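# Pour hazelnuts from a small bowl into a glass jar

## Task

Move all hazelnuts out of the small bowl and into the open glass jar (pouring is allowed), then put the bowl back so it rests directly on the table, either way up; the jar has to finish upright and resting directly on the table. It counts as failed if the bowl or jar is released or drops while nothing lies within a few millimetres beneath it, and nothing may count on the robot holding it in place at the end. Finally open the hand and move the arm away.

## Robot and tools

Robot: one arm with six joints carrying a five-fingered right hand. Control is through a single point fixed to the palm, the hand point, located 0.05 m in front of the palm where the index pad meets the thumb tip in a pinch. Its axes: +z runs along the straightened fingers (fingertips extend 0.06 to 0.07 m past the point), +y points out of the palm, +x runs across the palm away from the thumb. The hand extends 0.08 m from the point on the little-finger side; on the thumb side 0.02 m when the thumb is turned fully in front of the palm, up to 0.09 m otherwise. A rigid bracket on the little-finger side of the wrist protrudes 0.03 m beyond the point along +y and 0.11 m across the palm; it can collide with objects.

Scene frame: origin on the table surface directly below the arm base, +z up, +y to the left when facing along +x. Reported positions are in metres, orientation as quaternion wxyz, velocities in m/s and rad/s. Printed positions can be slightly wrong, more so far from the base.

A row is 14 numbers, all within [-1, 1]: dx, dy, dz, rx, ry, rz, then little, ring, middle, index, thumb_bend, thumb_turn, force_limit, speed. The first six are an offset, not a pose: they state where the hand point should go relative to its measured pose at the start of the action (for the first action of a call, the last pose a result reported), expressed in the hand point's own axes. 1.0 equals 0.6 m for dx, dy, dz and 180 degrees for the rotation vector rx, ry, rz. The six hand numbers are absolute targets: -1 open/straight, +1 closed; for thumb_turn -1 beside the palm, +1 opposite the fingers. A pinch is roughly index +0.22, thumb_bend +0.75, thumb_turn +0.57. force_limit maps linearly from about 0 N (-1) to 10 N (+1) at the fingertip (15 N for the two thumb motors) and only stops closing motors. speed maps from near zero (-1) to full (+1), where a full finger travel takes 0.6 s; close at -0.9 or slower for a gentle grip. For a whole-hand wrap around something 0.035 to 0.08 m across, turn the thumb in front of the palm before reaching the object.

execute_actions(actions): a list of actions, each a list of up to 15 rows, each row lasting one 1/30 s step; a short action repeats its final row until 15 steps. Every row in an action is an offset from that action's start pose, not from the row before. Per step the commanded pose is clipped to within 100 mm and 16 degrees of the measured pose, so big offsets need several actions. An empty list only returns state and images.

move(target, speed, stop_force, blocking): target is one 14-number row whose first six are an offset from the pose in the latest result showing one; the hand point follows a straight path toward it. speed is in m/s, 0.002 to 0.5 (default 0.25); turning is limited to twice that in rad/s. Paths last 0.5 to 10 s and do not avoid obstacles. stop_force (N, 9 to 40) ends the path when the wrist sensor reads that much extra push against the motion; use it only slowly, not with rotations, and omit it when pulling away from a surface. blocking=false returns after 0.5 s while the arm keeps going; check with wait(0) or brake with stop; it cannot be combined with stop_force. The move line reports done, contact, held, off_target, moving or fault, plus limits such as paced or held.

wait(seconds, 0 to 10) runs time with the last command held. stop brakes a running move. zoom_image(camera, region) enlarges part of cam_low (896x504) or cam_wrist (504x504); region is [x0, y0, x1, y1] pixels, at most 504 by 504. show_instructions shows the reference image. finished_scene(scene) ends the scene irreversibly; the goal must already hold.

Results give pose, velocities, joint positions and torques, Wrist force and Wrist torque on the hand point axes (offset up to about 4 N, noise, saturation near 50 N; pressing on a surface reads as force pointing back into the arm), hand_measured, hand_stopped_by (moving, target, force, stalled, fault), and hand_load_n (positive pushes a finger open; near-zero loads mean the grip is lost), all in motor order. "Hand target" is where the controller is now heading; "pose unreachable" means the clearance check changed or blocked a command.

Cautions: the arm is stiff, so commanding even slightly past a firm contact can trigger a fault stop (10 s halt). Joint torque limits are 133 N m for the three large joints and 24.9 N m for the wrists, and any outside force of 150 N also stops the arm. Holding loads heats motors; a warning appears at 70 °C and the brakes engage at 85 °C. Never release the bowl or jar above empty space, never knock anything off the table, and avoid slams or hard pushes. Pour slowly with the bowl tilted over the jar opening, set the bowl down on the table, confirm the jar is upright, then open the hand and retract.

Each tool is called after "Emit:" by a JSON object that holds its "name" and its "arguments".

Reference images:

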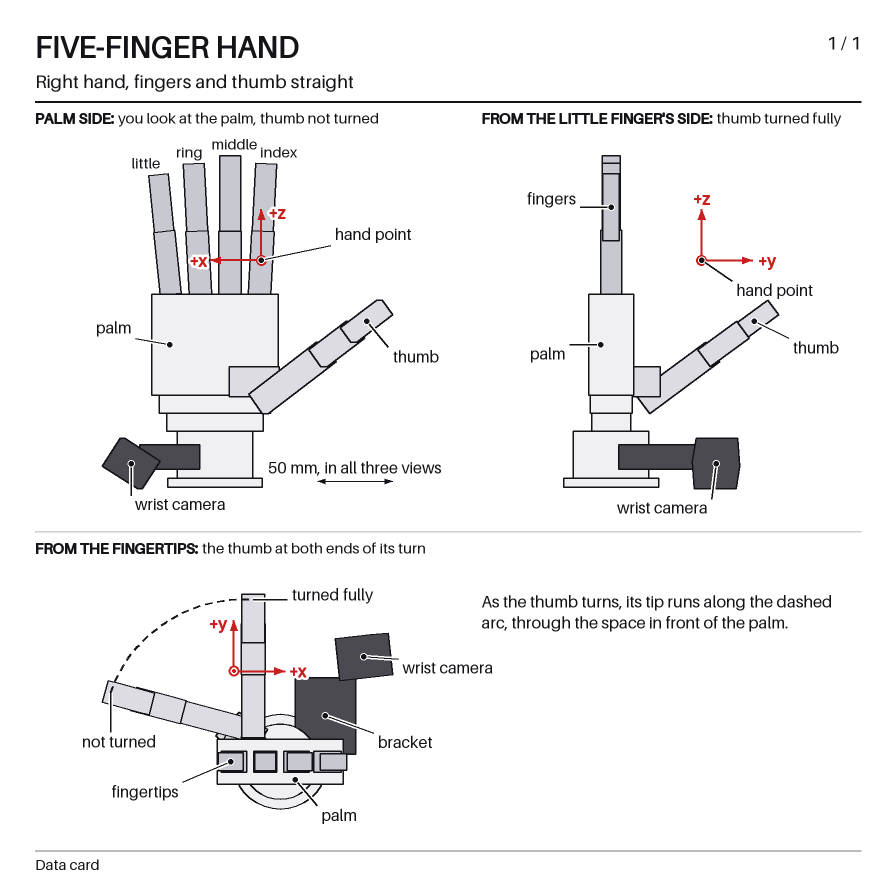

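## Session

Emit:
{"name": "execute_actions", "arguments": {"actions": []}}

Scene clock: 0.00 s.
end_effector_position=(+0.3055, -0.1263, +0.1378) hand_measured=(-1.000, -1.000, -1.000, -1.000, -1.000, -1.000) hand_load_n=(+0.0, +0.0, +0.0, +0.0, +0.0, +0.0) hand_stopped_by=(target, target, target, target, target, target) hand_force_limit=0.00 hand_speed=-0.80 end_effector_quat_wxyz=(+0.061, -0.504, +0.830, -0.232) end_effector_velocity=(+0.000, +0.000, -0.000) end_effector_angular_velocity=(-0.000, -0.001, -0.000)
Joint positions: [-0.964 -0.709  2.24  -0.216  1.297 -3.466]
Joint velocities: [ 0.    -0.     0.001 -0.001 -0.     0.001]
Joint torques (N m, as the arm reports them, + toward a larger angle): no reading
Motor temperatures (°C, as the motors report them): [24 25 25 32 34 37]
Wrist force (N, on the end effector, along its own x y z axes, offset not removed): no reading
Wrist torque (N m, same axes, about the end effector's origin, offset not removed): no reading
Hand target: +0.306, -0.126, +0.138; +0.061, -0.504, +0.830, -0.232

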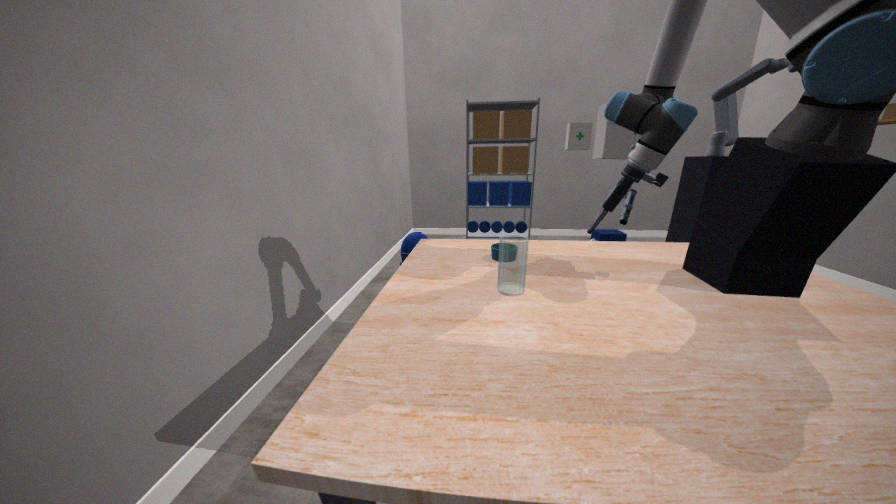

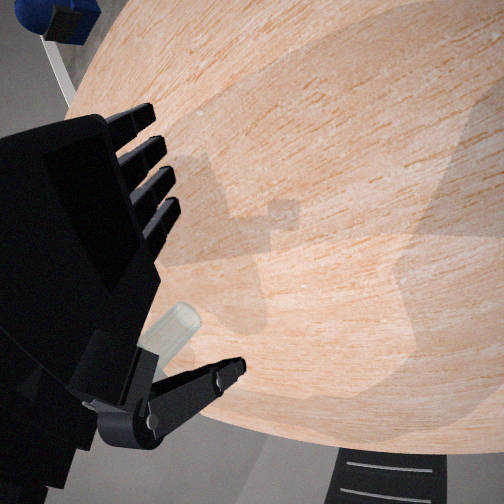

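Emit:
{"name": "move", "arguments": {"target": [0,0,-0.3,0,0,0.9,-1,-1,-1,-1,-1,-1,0,0], "speed": 0.5}}

Emit:
{"name": "zoom_image", "arguments": {"camera": "cam_low", "region": [440,200,600,320]}}

Scene clock: 3.53 s.
end_effector_position=(+0.2763, -0.0968, +0.2174) hand_measured=(-1.000, -1.000, -1.000, -1.000, -1.000, -1.000) hand_load_n=(+0.0, +0.0, +0.0, +0.0, +0.0, +0.0) hand_stopped_by=(target, target, target, target, target, target) hand_force_limit=0.00 hand_speed=0.00 end_effector_quat_wxyz=(+0.194, +0.157, +0.959, -0.133) end_effector_velocity=(+0.000, -0.002, +0.000) end_effector_angular_velocity=(-0.003, -0.001, -0.001)
Joint positions: [-1.539 -0.773  2.597 -0.306  1.207 -2.652]
Joint velocities: [-0.002 -0.001 -0.002 -0.001 -0.     0.   ]
Joint torques (N m, as the arm reports them, + toward a larger angle): [ -3.97 -25.62 -12.65   3.4    0.16  -2.15]
Motor temperatures (°C, as the motors report them): [24 25 25 32 34 37]
Wrist force (N, on the end effector, along its own x y z axes, offset not removed): [0.8 -0.2 -0.2]
Wrist torque (N m, same axes, about the end effector's origin, offset not removed): [-0.05 -0.21 0.09]
Hand target: +0.276, -0.097, +0.217; +0.194, +0.157, +0.959, -0.133
Off the commanded pose: 0.090 m, 81 deg; orientation clipped at the last step of the last action.
move: held; limits=paced,held; held on 47 of 97 steps, including the last
pose unreachable: on one or more control steps of this call, first in action 0 (counted from 0), an arm could not follow its commanded pose, so it was not sent that pose on those steps. On the call's last step it was still not sent that pose. It may still have moved: this result reports where it is.
cause: the commanded pose would bring two parts of the arm too close to each other (joints 3 (elbow) to 5 (wrist 2) lie between them).

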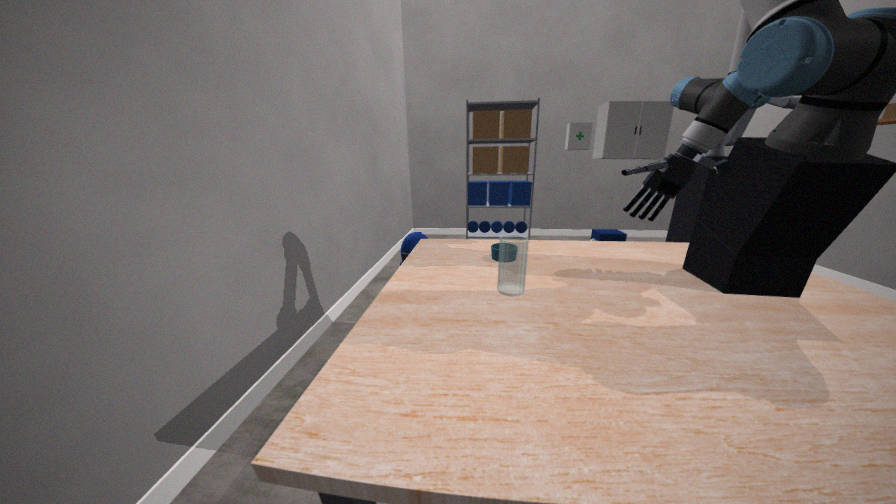

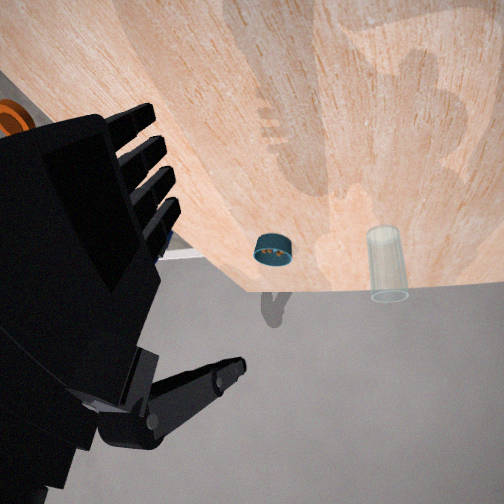

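Region (440, 200, 600, 320) of cam_low's 896x504 image, scaled by 3.150, with more detail than that image has; it fills the top 378 rows of this view, and the rest is white.

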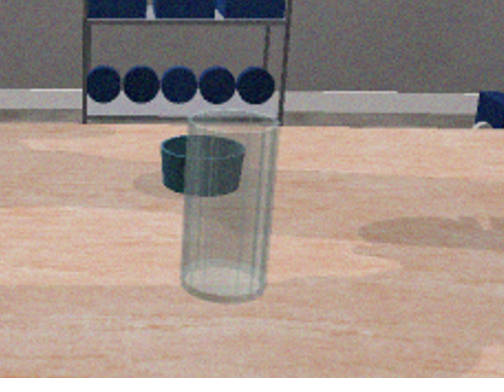

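Emit:
{"name": "move", "arguments": {"target": [-0.25,0.07,0.01,0,0,0.3,-1,-1,-1,-1,-1,1,0,0], "speed": 0.4}}

Emit:
{"name": "move", "arguments": {"target": [0,0,0,0,0,0.8,-1,-1,-1,-1,-1,1,0,0], "speed": 0.5}}

Scene clock: 10.53 s.
end_effector_position=(+0.4090, -0.0981, +0.2657) hand_measured=(-1.000, -1.000, -1.000, -1.000, -1.000, +1.000) hand_load_n=(+0.0, +0.0, +0.0, +0.0, +0.0, +0.0) hand_stopped_by=(target, target, target, target, target, target) hand_force_limit=0.00 hand_speed=0.00 end_effector_quat_wxyz=(+0.294, +0.416, +0.860, +0.016) end_effector_velocity=(+0.009, +0.001, +0.001) end_effector_angular_velocity=(+0.047, +0.015, -0.099)
Joint positions: [-1.052 -0.916  2.404 -0.209  1.061 -1.487]
Joint velocities: [ 0.089 -0.036 -0.026  0.037  0.061  0.19 ]
Joint torques (N m, as the arm reports them, + toward a larger angle): [ -0.24 -26.5  -16.     2.92   1.37   2.13]
Motor temperatures (°C, as the motors report them): [24 25 25 32 34 37]
Wrist force (N, on the end effector, along its own x y z axes, offset not removed): [1.2 0.0 0.5]
Wrist torque (N m, same axes, about the end effector's origin, offset not removed): [-0.06 -0.27 0.04]
Hand target: +0.410, -0.098, +0.266; +0.292, +0.423, +0.858, +0.017
Off the commanded pose: 0.015 m, 22 deg; orientation clipped at the last step of the last action.
move: moving (no rest 5 s after the path's end); limits=paced

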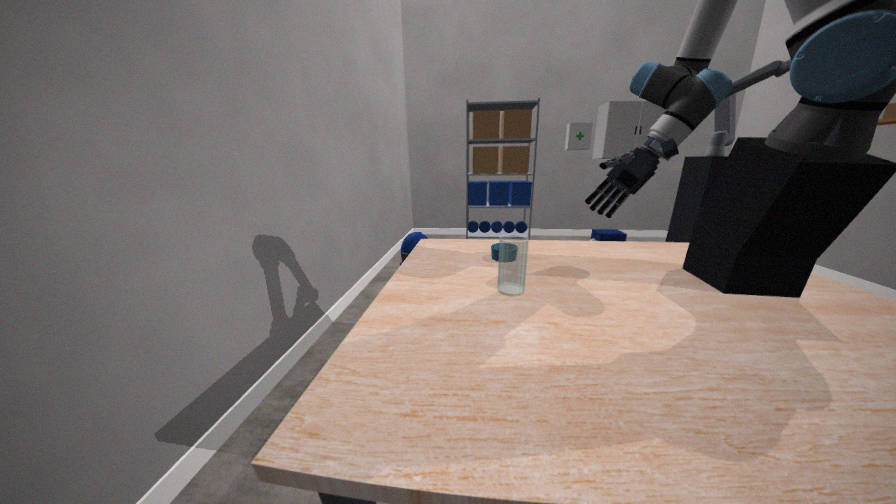

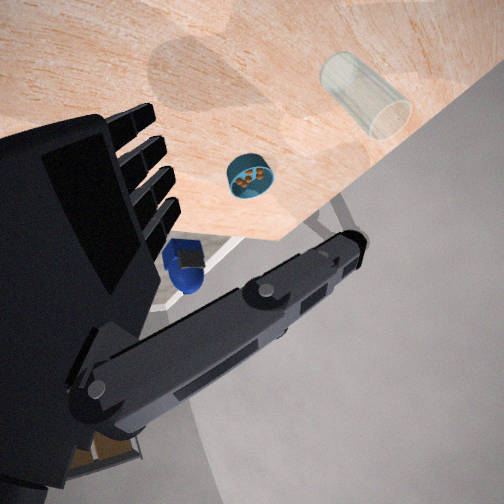

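Scene clock: 18.27 s.
end_effector_position=(+0.4087, -0.0979, +0.2656) hand_measured=(-1.000, -1.000, -1.000, -1.000, -1.000, +1.000) hand_load_n=(+0.0, +0.0, +0.0, +0.0, +0.0, +0.0) hand_stopped_by=(target, target, target, target, target, target) hand_force_limit=0.00 hand_speed=0.00 end_effector_quat_wxyz=(+0.179, +0.838, +0.450, +0.251) end_effector_velocity=(+0.001, -0.000, +0.001) end_effector_angular_velocity=(+0.096, -0.022, -0.121)
Joint positions: [-0.876 -0.992  2.405 -0.192  0.966 -0.011]
Joint velocities: [ 0.027 -0.023 -0.013  0.013 -0.003  0.19 ]
Joint torques (N m, as the arm reports them, + toward a larger angle): [  0.04 -26.5  -16.79   2.97  -2.04   2.68]
Motor temperatures (°C, as the motors report them): [24 25 25 32 34 37]
Wrist force (N, on the end effector, along its own x y z axes, offset not removed): [0.7 1.9 3.1]
Wrist torque (N m, same axes, about the end effector's origin, offset not removed): [0.05 -0.27 0.15]
Hand target: +0.409, -0.098, +0.266; +0.176, +0.843, +0.441, +0.253
Off the commanded pose: 0.000 m, 70 deg; orientation clipped at the last step of the last action.
move: moving (no rest 5 s after the path's end); limits=paced

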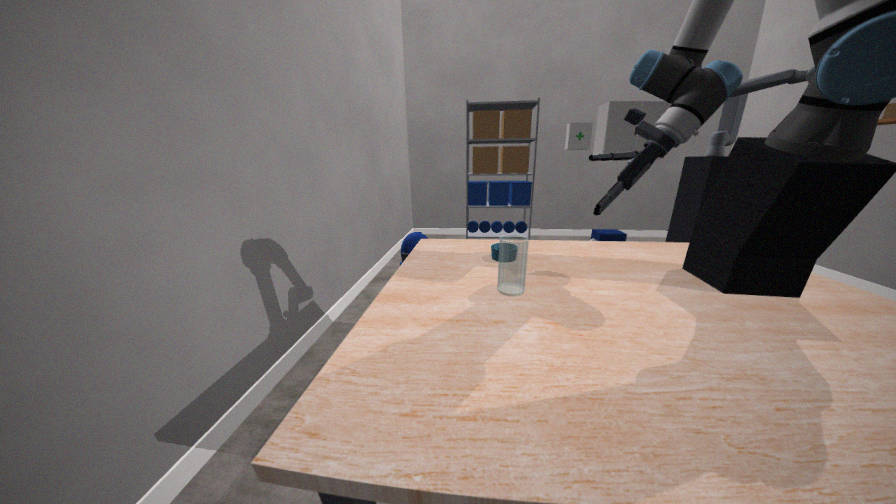

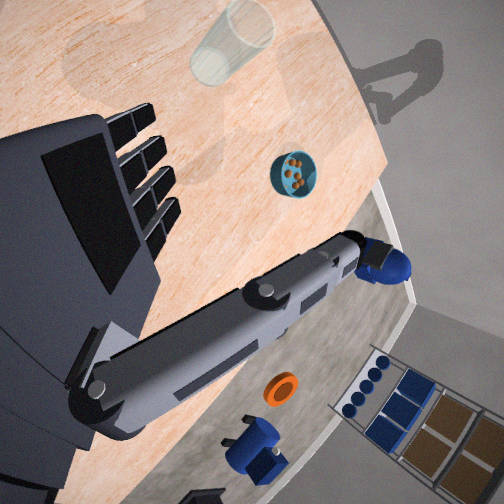

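Emit:
{"name": "move", "arguments": {"target": [0,0.12,0.15,-0.273,0.203,0.381,-1,-1,-1,-1,-1,1,0,0], "speed": 0.1}}

Scene clock: 29.43 s.
end_effector_position=(+0.5088, -0.1426, +0.2307) hand_measured=(-1.000, -1.000, -1.000, -1.000, -1.000, +1.000) hand_load_n=(+0.0, +0.0, +0.0, +0.0, +0.0, +0.0) hand_stopped_by=(target, target, target, target, target, target) hand_force_limit=0.00 hand_speed=0.00 end_effector_quat_wxyz=(+0.183, +0.683, -0.182, +0.683) end_effector_velocity=(+0.000, -0.000, -0.000) end_effector_angular_velocity=(-0.001, -0.004, -0.009)
Joint positions: [-0.305 -0.694  2.295 -1.462  1.828  1.905]
Joint velocities: [ 0.007  0.001 -0.005  0.004  0.017  0.002]
Joint torques (N m, as the arm reports them, + toward a larger angle): [  0.14 -22.08 -13.31   0.25   2.07   1.96]
Motor temperatures (°C, as the motors report them): [24 25 25 32 34 37]
Wrist force (N, on the end effector, along its own x y z axes, offset not removed): [-0.3 0.0 2.0]
Wrist torque (N m, same axes, about the end effector's origin, offset not removed): [-0.16 -0.11 0.05]
Hand target: +0.509, -0.143, +0.231; +0.184, +0.683, -0.182, +0.683
Off the commanded pose: 0.000 m, 0 deg.
move: done; limits=paced

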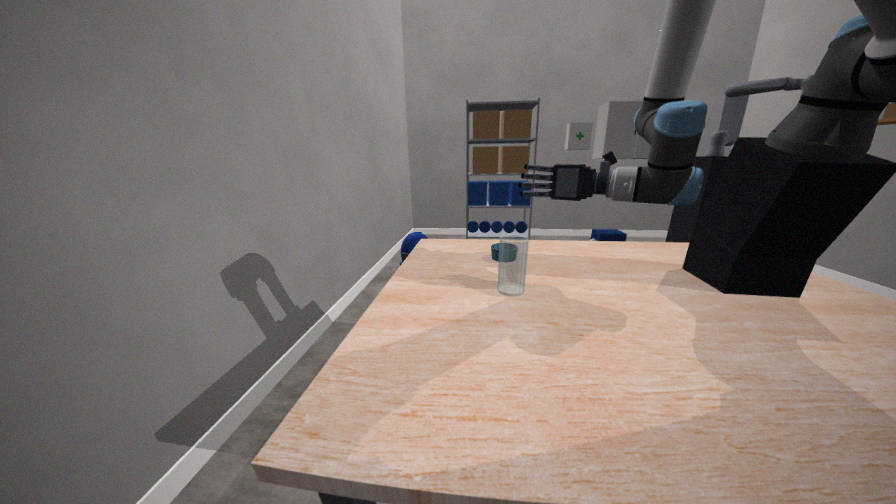

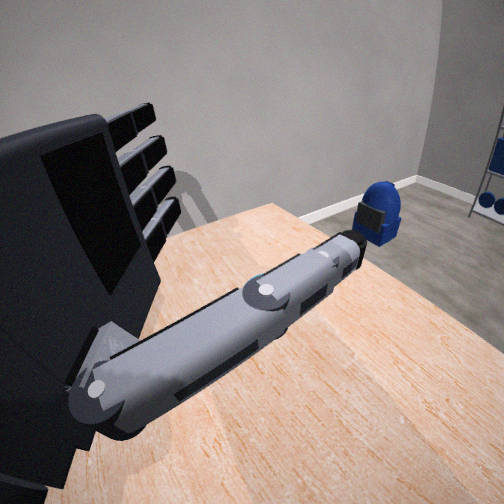

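Emit:
{"name": "move", "arguments": {"target": [-0.2,0.03,-0.05,0,0,0,-1,-1,-1,-1,-1,1,0,0], "speed": 0.1}}

Scene clock: 31.37 s.
end_effector_position=(+0.4736, -0.1435, +0.1109) hand_measured=(-1.000, -1.000, -1.000, -1.000, -1.000, +1.000) hand_load_n=(+0.0, +0.0, +0.0, +0.0, +0.0, +0.0) hand_stopped_by=(target, target, target, target, target, target) hand_force_limit=0.00 hand_speed=0.00 end_effector_quat_wxyz=(+0.183, +0.683, -0.182, +0.683) end_effector_velocity=(-0.001, -0.000, -0.002) end_effector_angular_velocity=(+0.000, +0.001, -0.002)
Joint positions: [-0.197 -0.34   2.193 -1.709  1.935  1.921]
Joint velocities: [ 0.001  0.005 -0.002 -0.002  0.002  0.   ]
Joint torques (N m, as the arm reports them, + toward a larger angle): [ -1.99 -25.82  -8.07  -3.02   2.01   2.17]
Motor temperatures (°C, as the motors report them): [24 25 25 32 34 37]
Wrist force (N, on the end effector, along its own x y z axes, offset not removed): [-0.1 0.3 1.4]
Wrist torque (N m, same axes, about the end effector's origin, offset not removed): [-0.11 -0.03 -0.03]
Hand target: +0.474, -0.144, +0.111; +0.183, +0.683, -0.182, +0.683
Off the commanded pose: 0.000 m, 0 deg.
move: done

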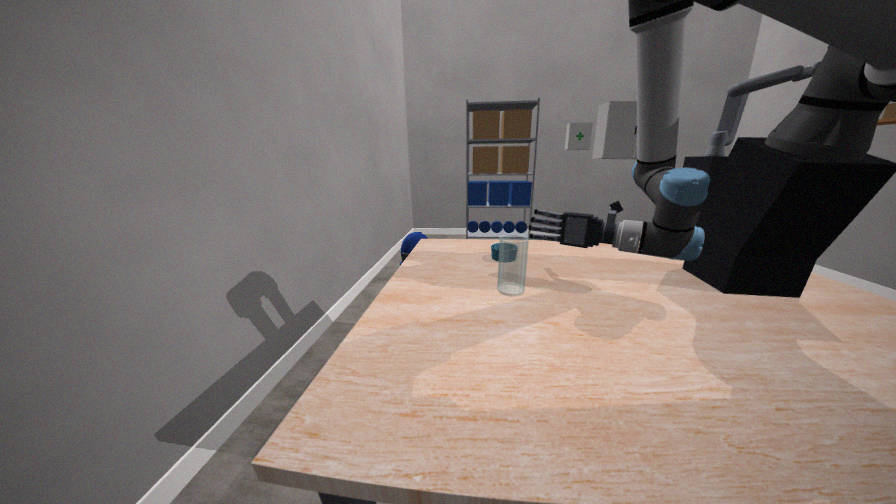

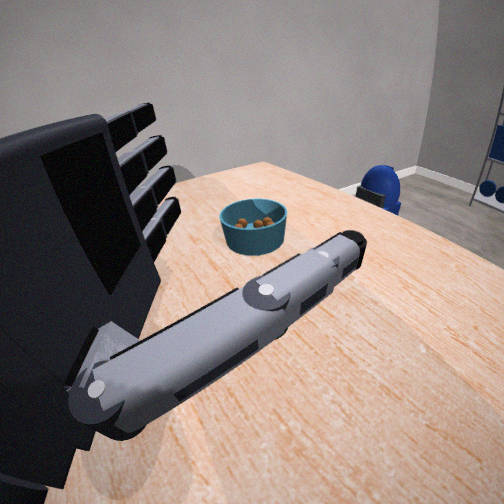

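Emit:
{"name": "move", "arguments": {"target": [-0.13,0.0,0.13,0,0,0,-1,-1,-1,-1,-1,1,0,0], "speed": 0.1}}

Scene clock: 33.07 s.
end_effector_position=(+0.5410, -0.1824, +0.0329) hand_measured=(-1.000, -1.000, -1.000, -1.000, -1.000, +1.000) hand_load_n=(+0.0, +0.0, +0.0, +0.0, +0.0, +0.0) hand_stopped_by=(target, target, target, target, target, target) hand_force_limit=0.00 hand_speed=0.00 end_effector_quat_wxyz=(+0.183, +0.683, -0.182, +0.683) end_effector_velocity=(+0.001, -0.001, -0.002) end_effector_angular_velocity=(-0.000, +0.001, -0.001)
Joint positions: [-0.205 -0.163  1.882 -1.576  1.927  1.919]
Joint velocities: [-0.     0.004 -0.006  0.003  0.    -0.   ]
Joint torques (N m, as the arm reports them, + toward a larger angle): [-23.19 -29.52  -9.35   0.27   0.21  -2.17]
Motor temperatures (°C, as the motors report them): [24 25 25 32 34 37]
Wrist force (N, on the end effector, along its own x y z axes, offset not removed): [-0.2 -0.2 1.0]
Wrist torque (N m, same axes, about the end effector's origin, offset not removed): [-0.10 -0.04 -0.05]
Hand target: +0.541, -0.183, +0.033; +0.183, +0.683, -0.182, +0.683
Off the commanded pose: 0.000 m, 0 deg.
move: done

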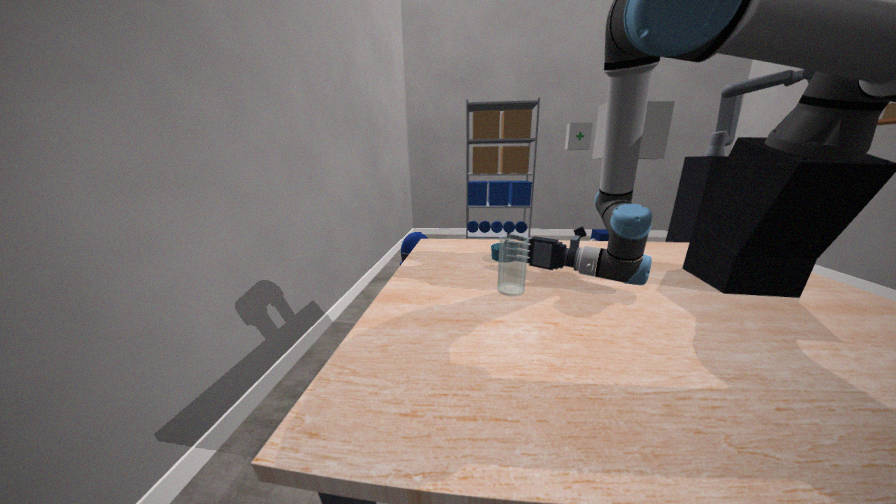

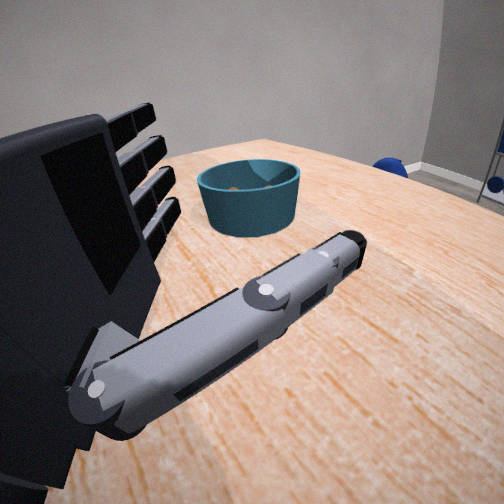

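Emit:
{"name": "move", "arguments": {"target": [-0.012,0.015,0.1,0,0,0,-1,-1,-1,-1,-1,1,0,0], "speed": 0.05}}

Scene clock: 37.80 s.
end_effector_position=(+0.5884, -0.2200, +0.0258) hand_measured=(-1.000, -1.000, -1.000, -1.000, -1.000, +1.000) hand_load_n=(+0.0, +0.0, +0.0, +0.0, +0.0, +0.0) hand_stopped_by=(target, target, target, target, target, target) hand_force_limit=0.00 hand_speed=0.00 end_effector_quat_wxyz=(+0.183, +0.683, -0.182, +0.683) end_effector_velocity=(+0.001, -0.001, -0.001) end_effector_angular_velocity=(-0.000, +0.001, +0.000)
Joint positions: [-0.271 -0.131  1.743 -1.472  1.861  1.91 ]
Joint velocities: [-0.002  0.002 -0.005  0.003 -0.002 -0.001]
Joint torques (N m, as the arm reports them, + toward a larger angle): [-24.04 -31.87 -13.45   0.28  -0.65  -2.18]
Motor temperatures (°C, as the motors report them): [24 25 25 32 34 37]
Wrist force (N, on the end effector, along its own x y z axes, offset not removed): [0.1 -0.7 1.0]
Wrist torque (N m, same axes, about the end effector's origin, offset not removed): [-0.27 -0.07 -0.02]
Hand target: +0.588, -0.220, +0.026; +0.183, +0.683, -0.182, +0.683
Off the commanded pose: 0.000 m, 0 deg.
move: done

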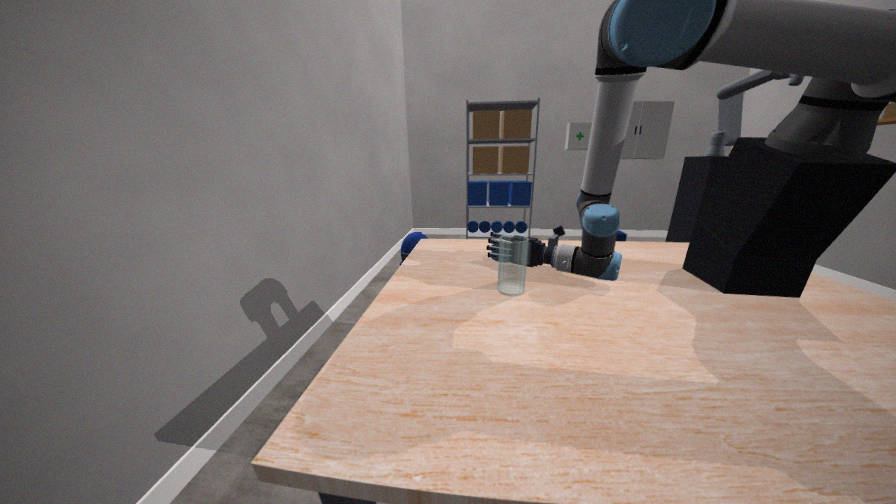

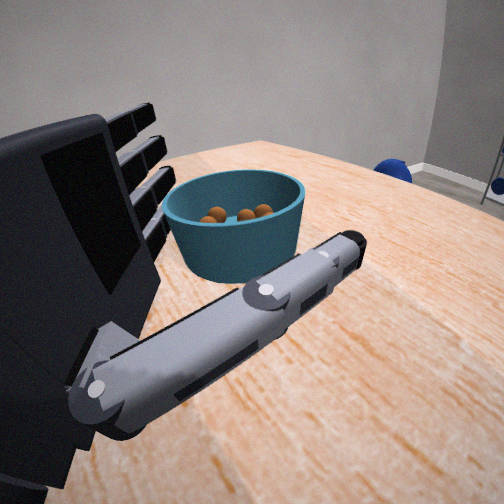

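Emit:
{"name": "move", "arguments": {"target": [-0.003,0.0,0.06,0,0,0,-1,-1,-1,-1,-1,1,0,0], "speed": 0.04}}

Scene clock: 39.13 s.
end_effector_position=(+0.6194, -0.2378, +0.0240) hand_measured=(-1.000, -1.000, -1.000, -1.000, -1.000, +1.000) hand_load_n=(+0.0, +0.0, +0.0, +0.0, +0.0, +0.0) hand_stopped_by=(target, target, target, target, target, target) hand_force_limit=0.00 hand_speed=0.00 end_effector_quat_wxyz=(+0.183, +0.683, -0.182, +0.683) end_effector_velocity=(+0.002, -0.001, -0.000) end_effector_angular_velocity=(+0.000, -0.000, -0.001)
Joint positions: [-0.294 -0.116  1.651 -1.396  1.839  1.906]
Joint velocities: [-0.001  0.001 -0.006  0.004 -0.     0.   ]
Joint torques (N m, as the arm reports them, + toward a larger angle): [-26.39 -33.3  -16.41   0.42  -0.91  -2.24]
Motor temperatures (°C, as the motors report them): [24 25 25 32 34 37]
Wrist force (N, on the end effector, along its own x y z axes, offset not removed): [0.6 -0.7 1.5]
Wrist torque (N m, same axes, about the end effector's origin, offset not removed): [-0.20 -0.15 -0.01]
Hand target: +0.620, -0.238, +0.024; +0.183, +0.683, -0.182, +0.683
Off the commanded pose: 0.000 m, 0 deg.
move: done

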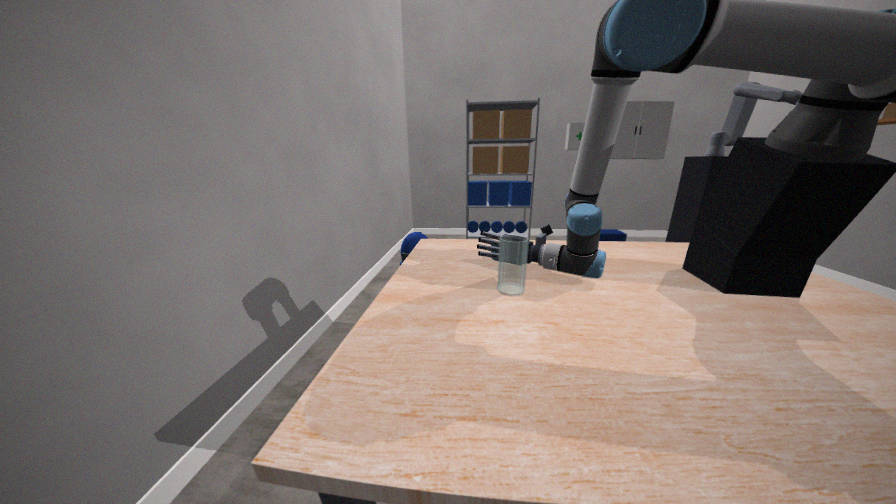

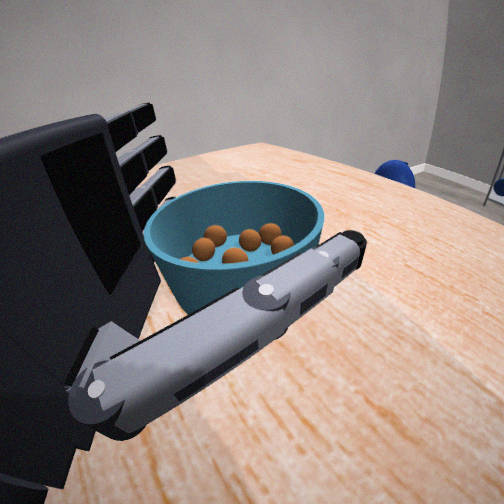

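A little more, then close the index and middle.

Emit:
{"name": "move", "arguments": {"target": [0,0.0,0.025,0,0,0,-1,-1,-1,-1,-1,1,0,0], "speed": 0.03}}

Emit:
{"name": "move", "arguments": {"target": [0,0,0,0,0,0,-1,-1,0.3,1,1,1,0.3,-0.6]}}

Scene clock: 40.07 s.
end_effector_position=(+0.6322, -0.2452, +0.0240) hand_measured=(-1.000, -1.000, -1.000, -1.000, -1.000, +1.000) hand_load_n=(+0.0, +0.0, +0.0, +0.0, +0.0, +0.0) hand_stopped_by=(target, target, target, target, target, target) hand_force_limit=0.00 hand_speed=0.00 end_effector_quat_wxyz=(+0.183, +0.683, -0.182, +0.683) end_effector_velocity=(+0.002, -0.001, +0.000) end_effector_angular_velocity=(-0.000, -0.001, +0.001)
Joint positions: [-0.303 -0.109  1.613 -1.365  1.83   1.905]
Joint velocities: [-0.001  0.001 -0.006  0.004 -0.002  0.   ]
Joint torques (N m, as the arm reports them, + toward a larger angle): [-23.65 -34.46 -16.37   0.42  -0.77  -2.08]
Motor temperatures (°C, as the motors report them): [24 25 25 32 34 37]
Wrist force (N, on the end effector, along its own x y z axes, offset not removed): [1.6 1.0 0.3]
Wrist torque (N m, same axes, about the end effector's origin, offset not removed): [0.09 -0.26 0.09]
Hand target: +0.632, -0.245, +0.024; +0.183, +0.683, -0.182, +0.683
Off the commanded pose: 0.000 m, 0 deg.
move: done

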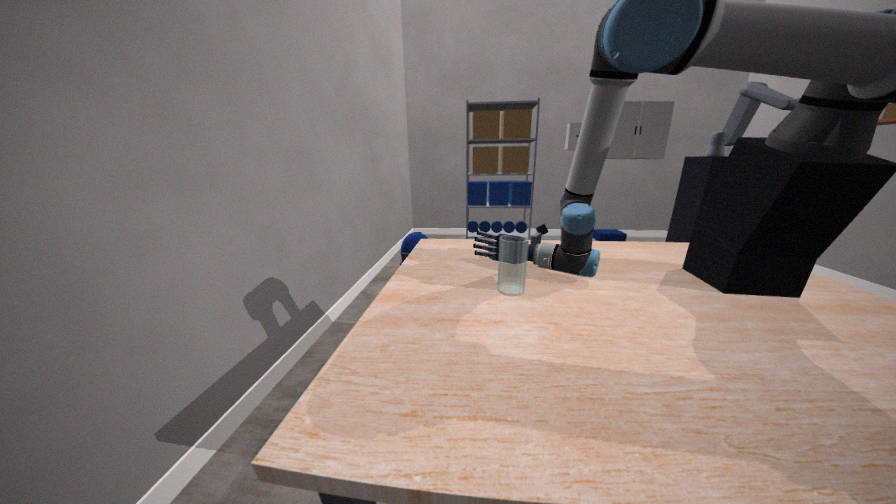

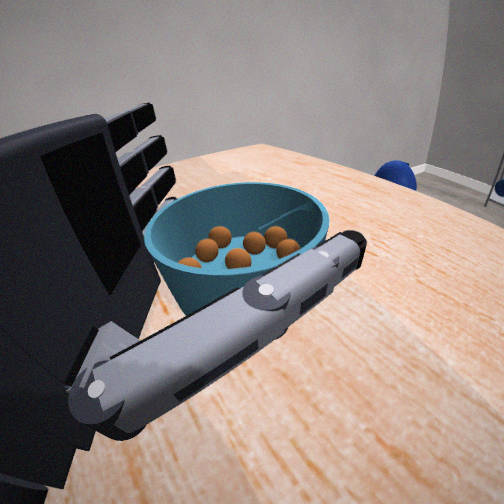

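Scene clock: 41.10 s.
end_effector_position=(+0.6322, -0.2452, +0.0239) hand_measured=(-1.000, -1.000, -0.538, -0.494, -0.776, +1.000) hand_load_n=(+0.0, +0.0, +5.0, +7.0, +20.0, +2.5) hand_stopped_by=(target, target, force, force, force, target) hand_force_limit=0.30 hand_speed=-0.60 end_effector_quat_wxyz=(+0.183, +0.683, -0.182, +0.683) end_effector_velocity=(-0.000, +0.000, -0.000) end_effector_angular_velocity=(+0.001, +0.001, +0.000)
Joint positions: [-0.303 -0.109  1.613 -1.365  1.83   1.905]
Joint velocities: [ 0.     0.     0.001  0.    -0.     0.   ]
Joint torques (N m, as the arm reports them, + toward a larger angle): [-18.02 -45.86   6.49  -2.35   0.87  -1.93]
Motor temperatures (°C, as the motors report them): [24 25 25 32 34 37]
Wrist force (N, on the end effector, along its own x y z axes, offset not removed): [-0.2 -0.1 0.3]
Wrist torque (N m, same axes, about the end effector's origin, offset not removed): [-0.03 0.00 -0.07]
Hand target: +0.632, -0.245, +0.024; +0.183, +0.683, -0.182, +0.683
Off the commanded pose: 0.000 m, 0 deg.
move: done

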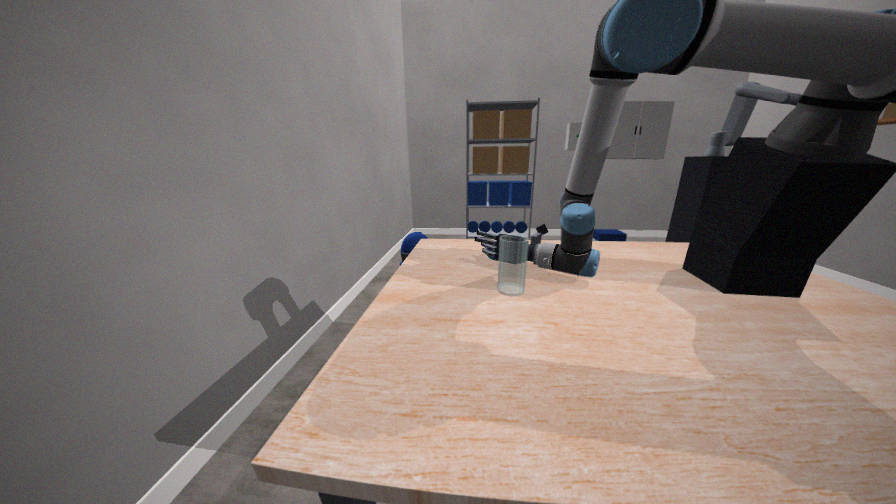

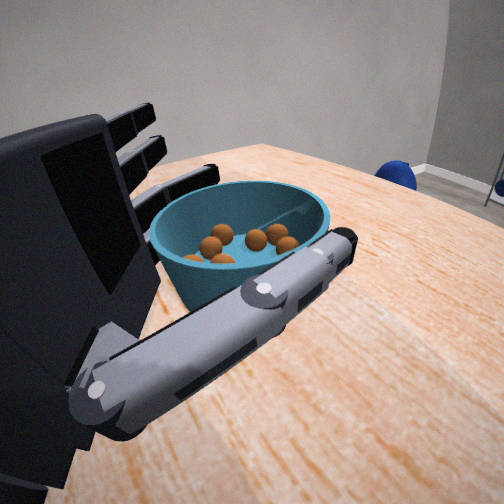

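Emit:
{"name": "move", "arguments": {"target": [0.33,0,0,0,0,0,-1,-0.2,0.3,1,1,1,0.3,-0.6], "speed": 0.08}}

Emit:
{"name": "move", "arguments": {"target": [0,-0.5,-0.35,0,0,0.1,-1,-0.2,0.3,1,1,1,0.3,-0.6], "speed": 0.12}}

Scene clock: 45.50 s.
end_effector_position=(+0.6327, -0.2449, +0.2218) hand_measured=(-1.000, -0.200, -0.538, -0.494, -0.776, +1.000) hand_load_n=(+0.0, +0.0, +5.0, +7.0, +20.0, +2.5) hand_stopped_by=(target, target, force, force, force, target) hand_force_limit=0.30 hand_speed=-0.60 end_effector_quat_wxyz=(+0.183, +0.683, -0.182, +0.683) end_effector_velocity=(-0.001, +0.001, +0.001) end_effector_angular_velocity=(+0.001, +0.002, +0.001)
Joint positions: [-0.446 -0.56   1.916 -1.221  1.688  1.885]
Joint velocities: [-0.    -0.005  0.004  0.003 -0.002 -0.   ]
Joint torques (N m, as the arm reports them, + toward a larger angle): [-23.88 -43.8    4.16  -0.09  -0.6   -2.44]
Motor temperatures (°C, as the motors report them): [24 25 25 32 34 37]
Wrist force (N, on the end effector, along its own x y z axes, offset not removed): [-1.5 -0.8 0.8]
Wrist torque (N m, same axes, about the end effector's origin, offset not removed): [-0.22 0.14 0.00]
Hand target: +0.633, -0.245, +0.222; +0.183, +0.683, -0.182, +0.683
Off the commanded pose: 0.000 m, 0 deg.
move: done

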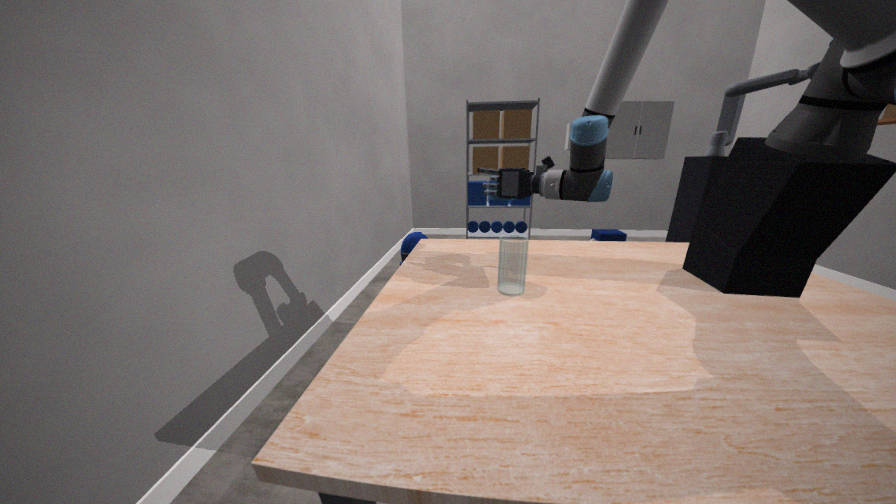

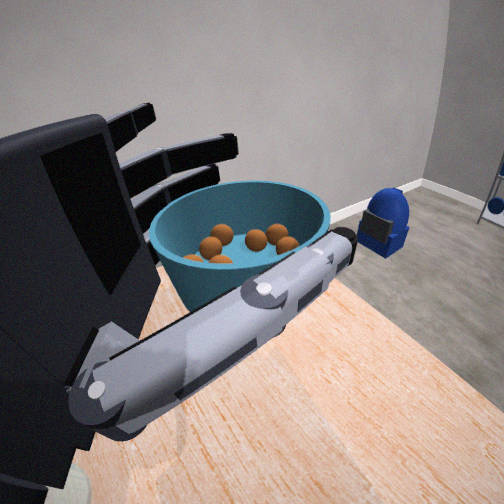

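Scene clock: 49.03 s.
end_effector_position=(+0.6000, +0.1198, +0.2212) hand_measured=(-1.000, -0.200, -0.538, -0.494, -0.776, +1.000) hand_load_n=(+0.0, +0.0, +5.0, +7.0, +20.0, +2.5) hand_stopped_by=(target, target, force, force, force, target) hand_force_limit=0.30 hand_speed=-0.60 end_effector_quat_wxyz=(+0.074, +0.646, -0.286, +0.703) end_effector_velocity=(-0.000, +0.002, -0.000) end_effector_angular_velocity=(+0.002, +0.000, -0.002)
Joint positions: [ 0.291 -0.795  1.813 -0.816  2.416  2.336]
Joint velocities: [ 0.003  0.001 -0.004  0.007  0.004  0.005]
Joint torques (N m, as the arm reports them, + toward a larger angle): [  0.81 -34.37 -20.93   1.42   2.46   2.54]
Motor temperatures (°C, as the motors report them): [24 25 25 32 34 37]
Wrist force (N, on the end effector, along its own x y z axes, offset not removed): [0.2 -0.8 2.7]
Wrist torque (N m, same axes, about the end effector's origin, offset not removed): [-0.32 -0.33 0.02]
Hand target: +0.600, +0.120, +0.221; +0.074, +0.646, -0.286, +0.703
Off the commanded pose: 0.000 m, 0 deg.
move: done

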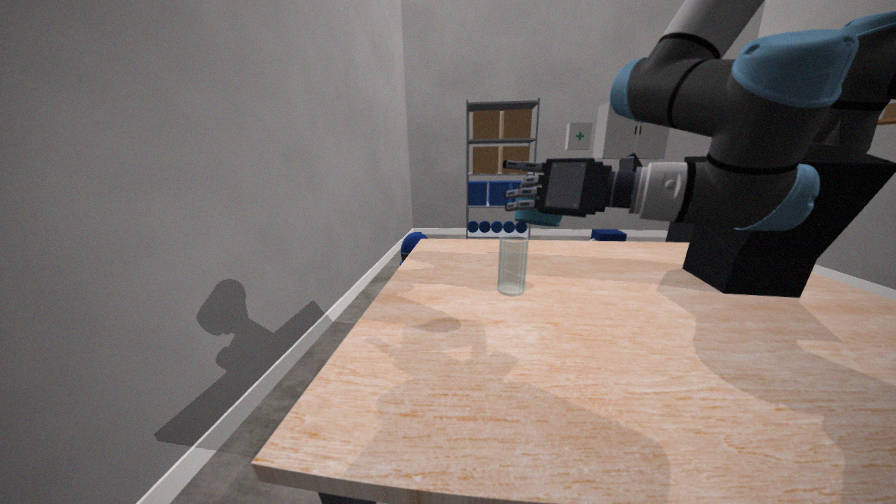

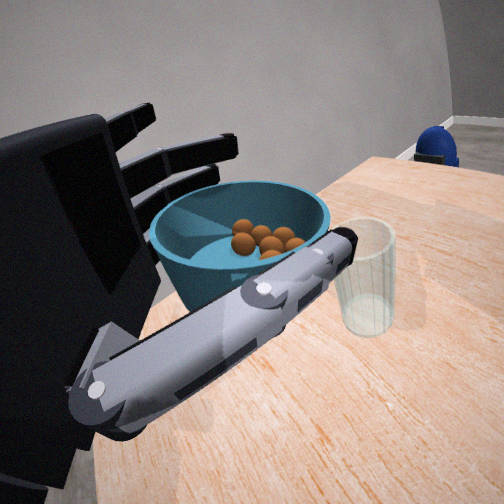

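Emit:
{"name": "move", "arguments": {"target": [0,0.03,0.18,0,0,0.15,-1,-0.2,0.3,1,1,1,0.3,-0.6], "speed": 0.08}}

Scene clock: 52.47 s.
end_effector_position=(+0.6850, +0.0512, +0.2157) hand_measured=(-1.000, -0.200, -0.538, -0.494, -0.776, +1.000) hand_load_n=(+0.0, +0.0, +5.0, +7.0, +20.0, +2.5) hand_stopped_by=(target, target, force, force, force, target) hand_force_limit=0.30 hand_speed=-0.60 end_effector_quat_wxyz=(-0.092, +0.562, -0.429, +0.701) end_effector_velocity=(+0.002, -0.000, -0.000) end_effector_angular_velocity=(+0.007, -0.003, +0.001)
Joint positions: [ 0.076 -0.742  1.76  -0.852  2.205  2.753]
Joint velocities: [-0.003  0.001 -0.002  0.001 -0.004  0.007]
Joint torques (N m, as the arm reports them, + toward a larger angle): [-22.44 -32.87 -22.62  -0.96  -0.57   2.33]
Motor temperatures (°C, as the motors report them): [24 25 25 32 34 37]
Wrist force (N, on the end effector, along its own x y z axes, offset not removed): [0.7 -0.7 0.5]
Wrist torque (N m, same axes, about the end effector's origin, offset not removed): [-0.24 -0.26 0.04]
Hand target: +0.685, +0.051, +0.216; -0.092, +0.562, -0.429, +0.701
Off the commanded pose: 0.000 m, 0 deg.
move: done

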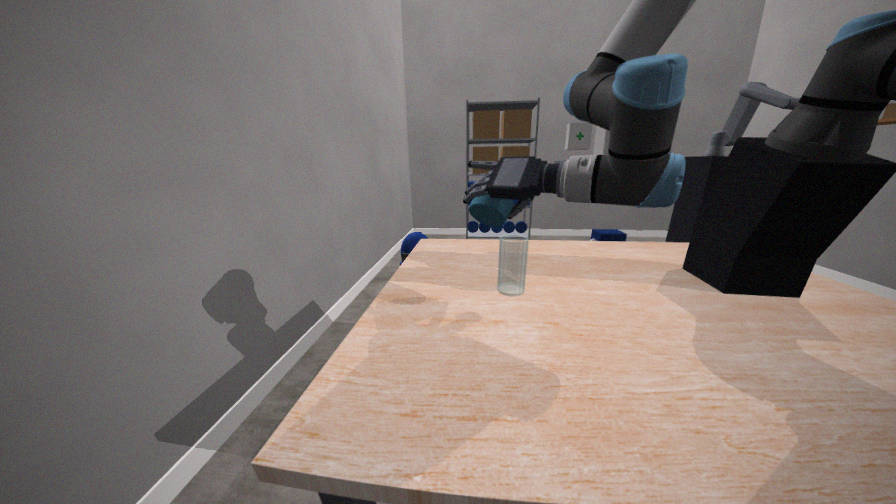

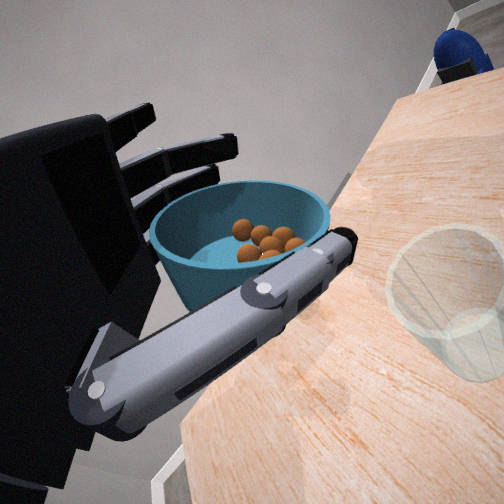

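Emit:
{"name": "move", "arguments": {"target": [0,0.05,-0.02,0,0,0.1,-1,-0.2,0.3,1,1,1,0.3,-0.6], "speed": 0.06}}

Emit:
{"name": "zoom_image", "arguments": {"camera": "cam_low", "region": [430,150,630,300]}}

Scene clock: 55.60 s.
end_effector_position=(+0.6641, +0.0388, +0.1946) hand_measured=(-1.000, -0.200, -0.538, -0.494, -0.776, +1.000) hand_load_n=(+0.0, +0.0, +5.0, +6.5, +20.0, +2.0) hand_stopped_by=(target, target, force, force, force, target) hand_force_limit=0.30 hand_speed=-0.60 end_effector_quat_wxyz=(-0.200, +0.488, -0.511, +0.678) end_effector_velocity=(-0.002, -0.001, -0.001) end_effector_angular_velocity=(+0.010, -0.004, -0.000)
Joint positions: [ 0.037 -0.727  1.87  -0.981  2.166  3.058]
Joint velocities: [-0.001  0.001  0.006 -0.006 -0.002  0.011]
Joint torques (N m, as the arm reports them, + toward a larger angle): [-22.28 -31.85   3.04  -2.62  -0.47   2.35]
Motor temperatures (°C, as the motors report them): [24 25 25 32 34 37]
Wrist force (N, on the end effector, along its own x y z axes, offset not removed): [0.2 1.1 0.9]
Wrist torque (N m, same axes, about the end effector's origin, offset not removed): [0.03 -0.13 0.09]
Hand target: +0.664, +0.039, +0.195; -0.200, +0.488, -0.512, +0.678
Off the commanded pose: 0.000 m, 0 deg.
move: done

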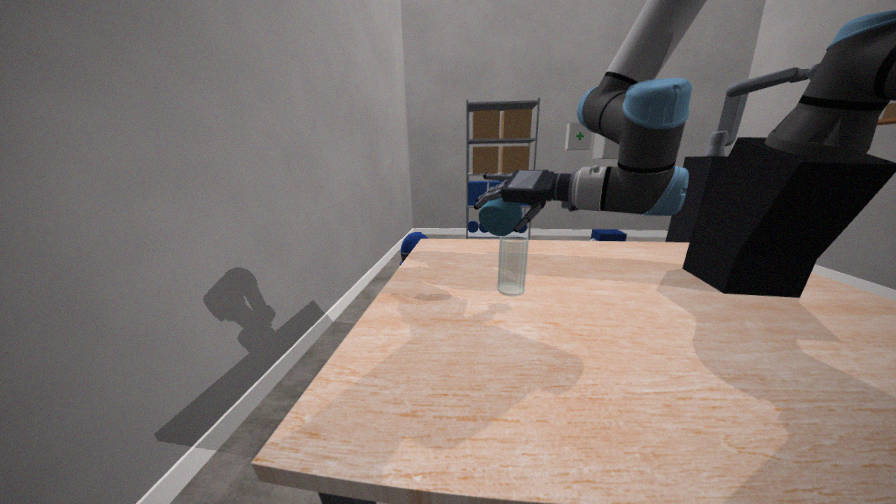

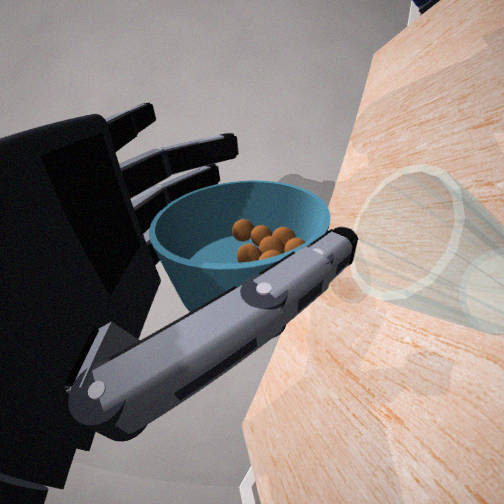

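Region (430, 150, 630, 300) of cam_low's 896x504 image, scaled by 2.520, with more detail than that image has; it fills the top 378 rows of this view, and the rest is white.

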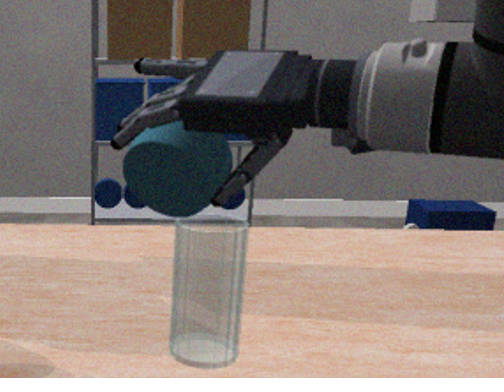

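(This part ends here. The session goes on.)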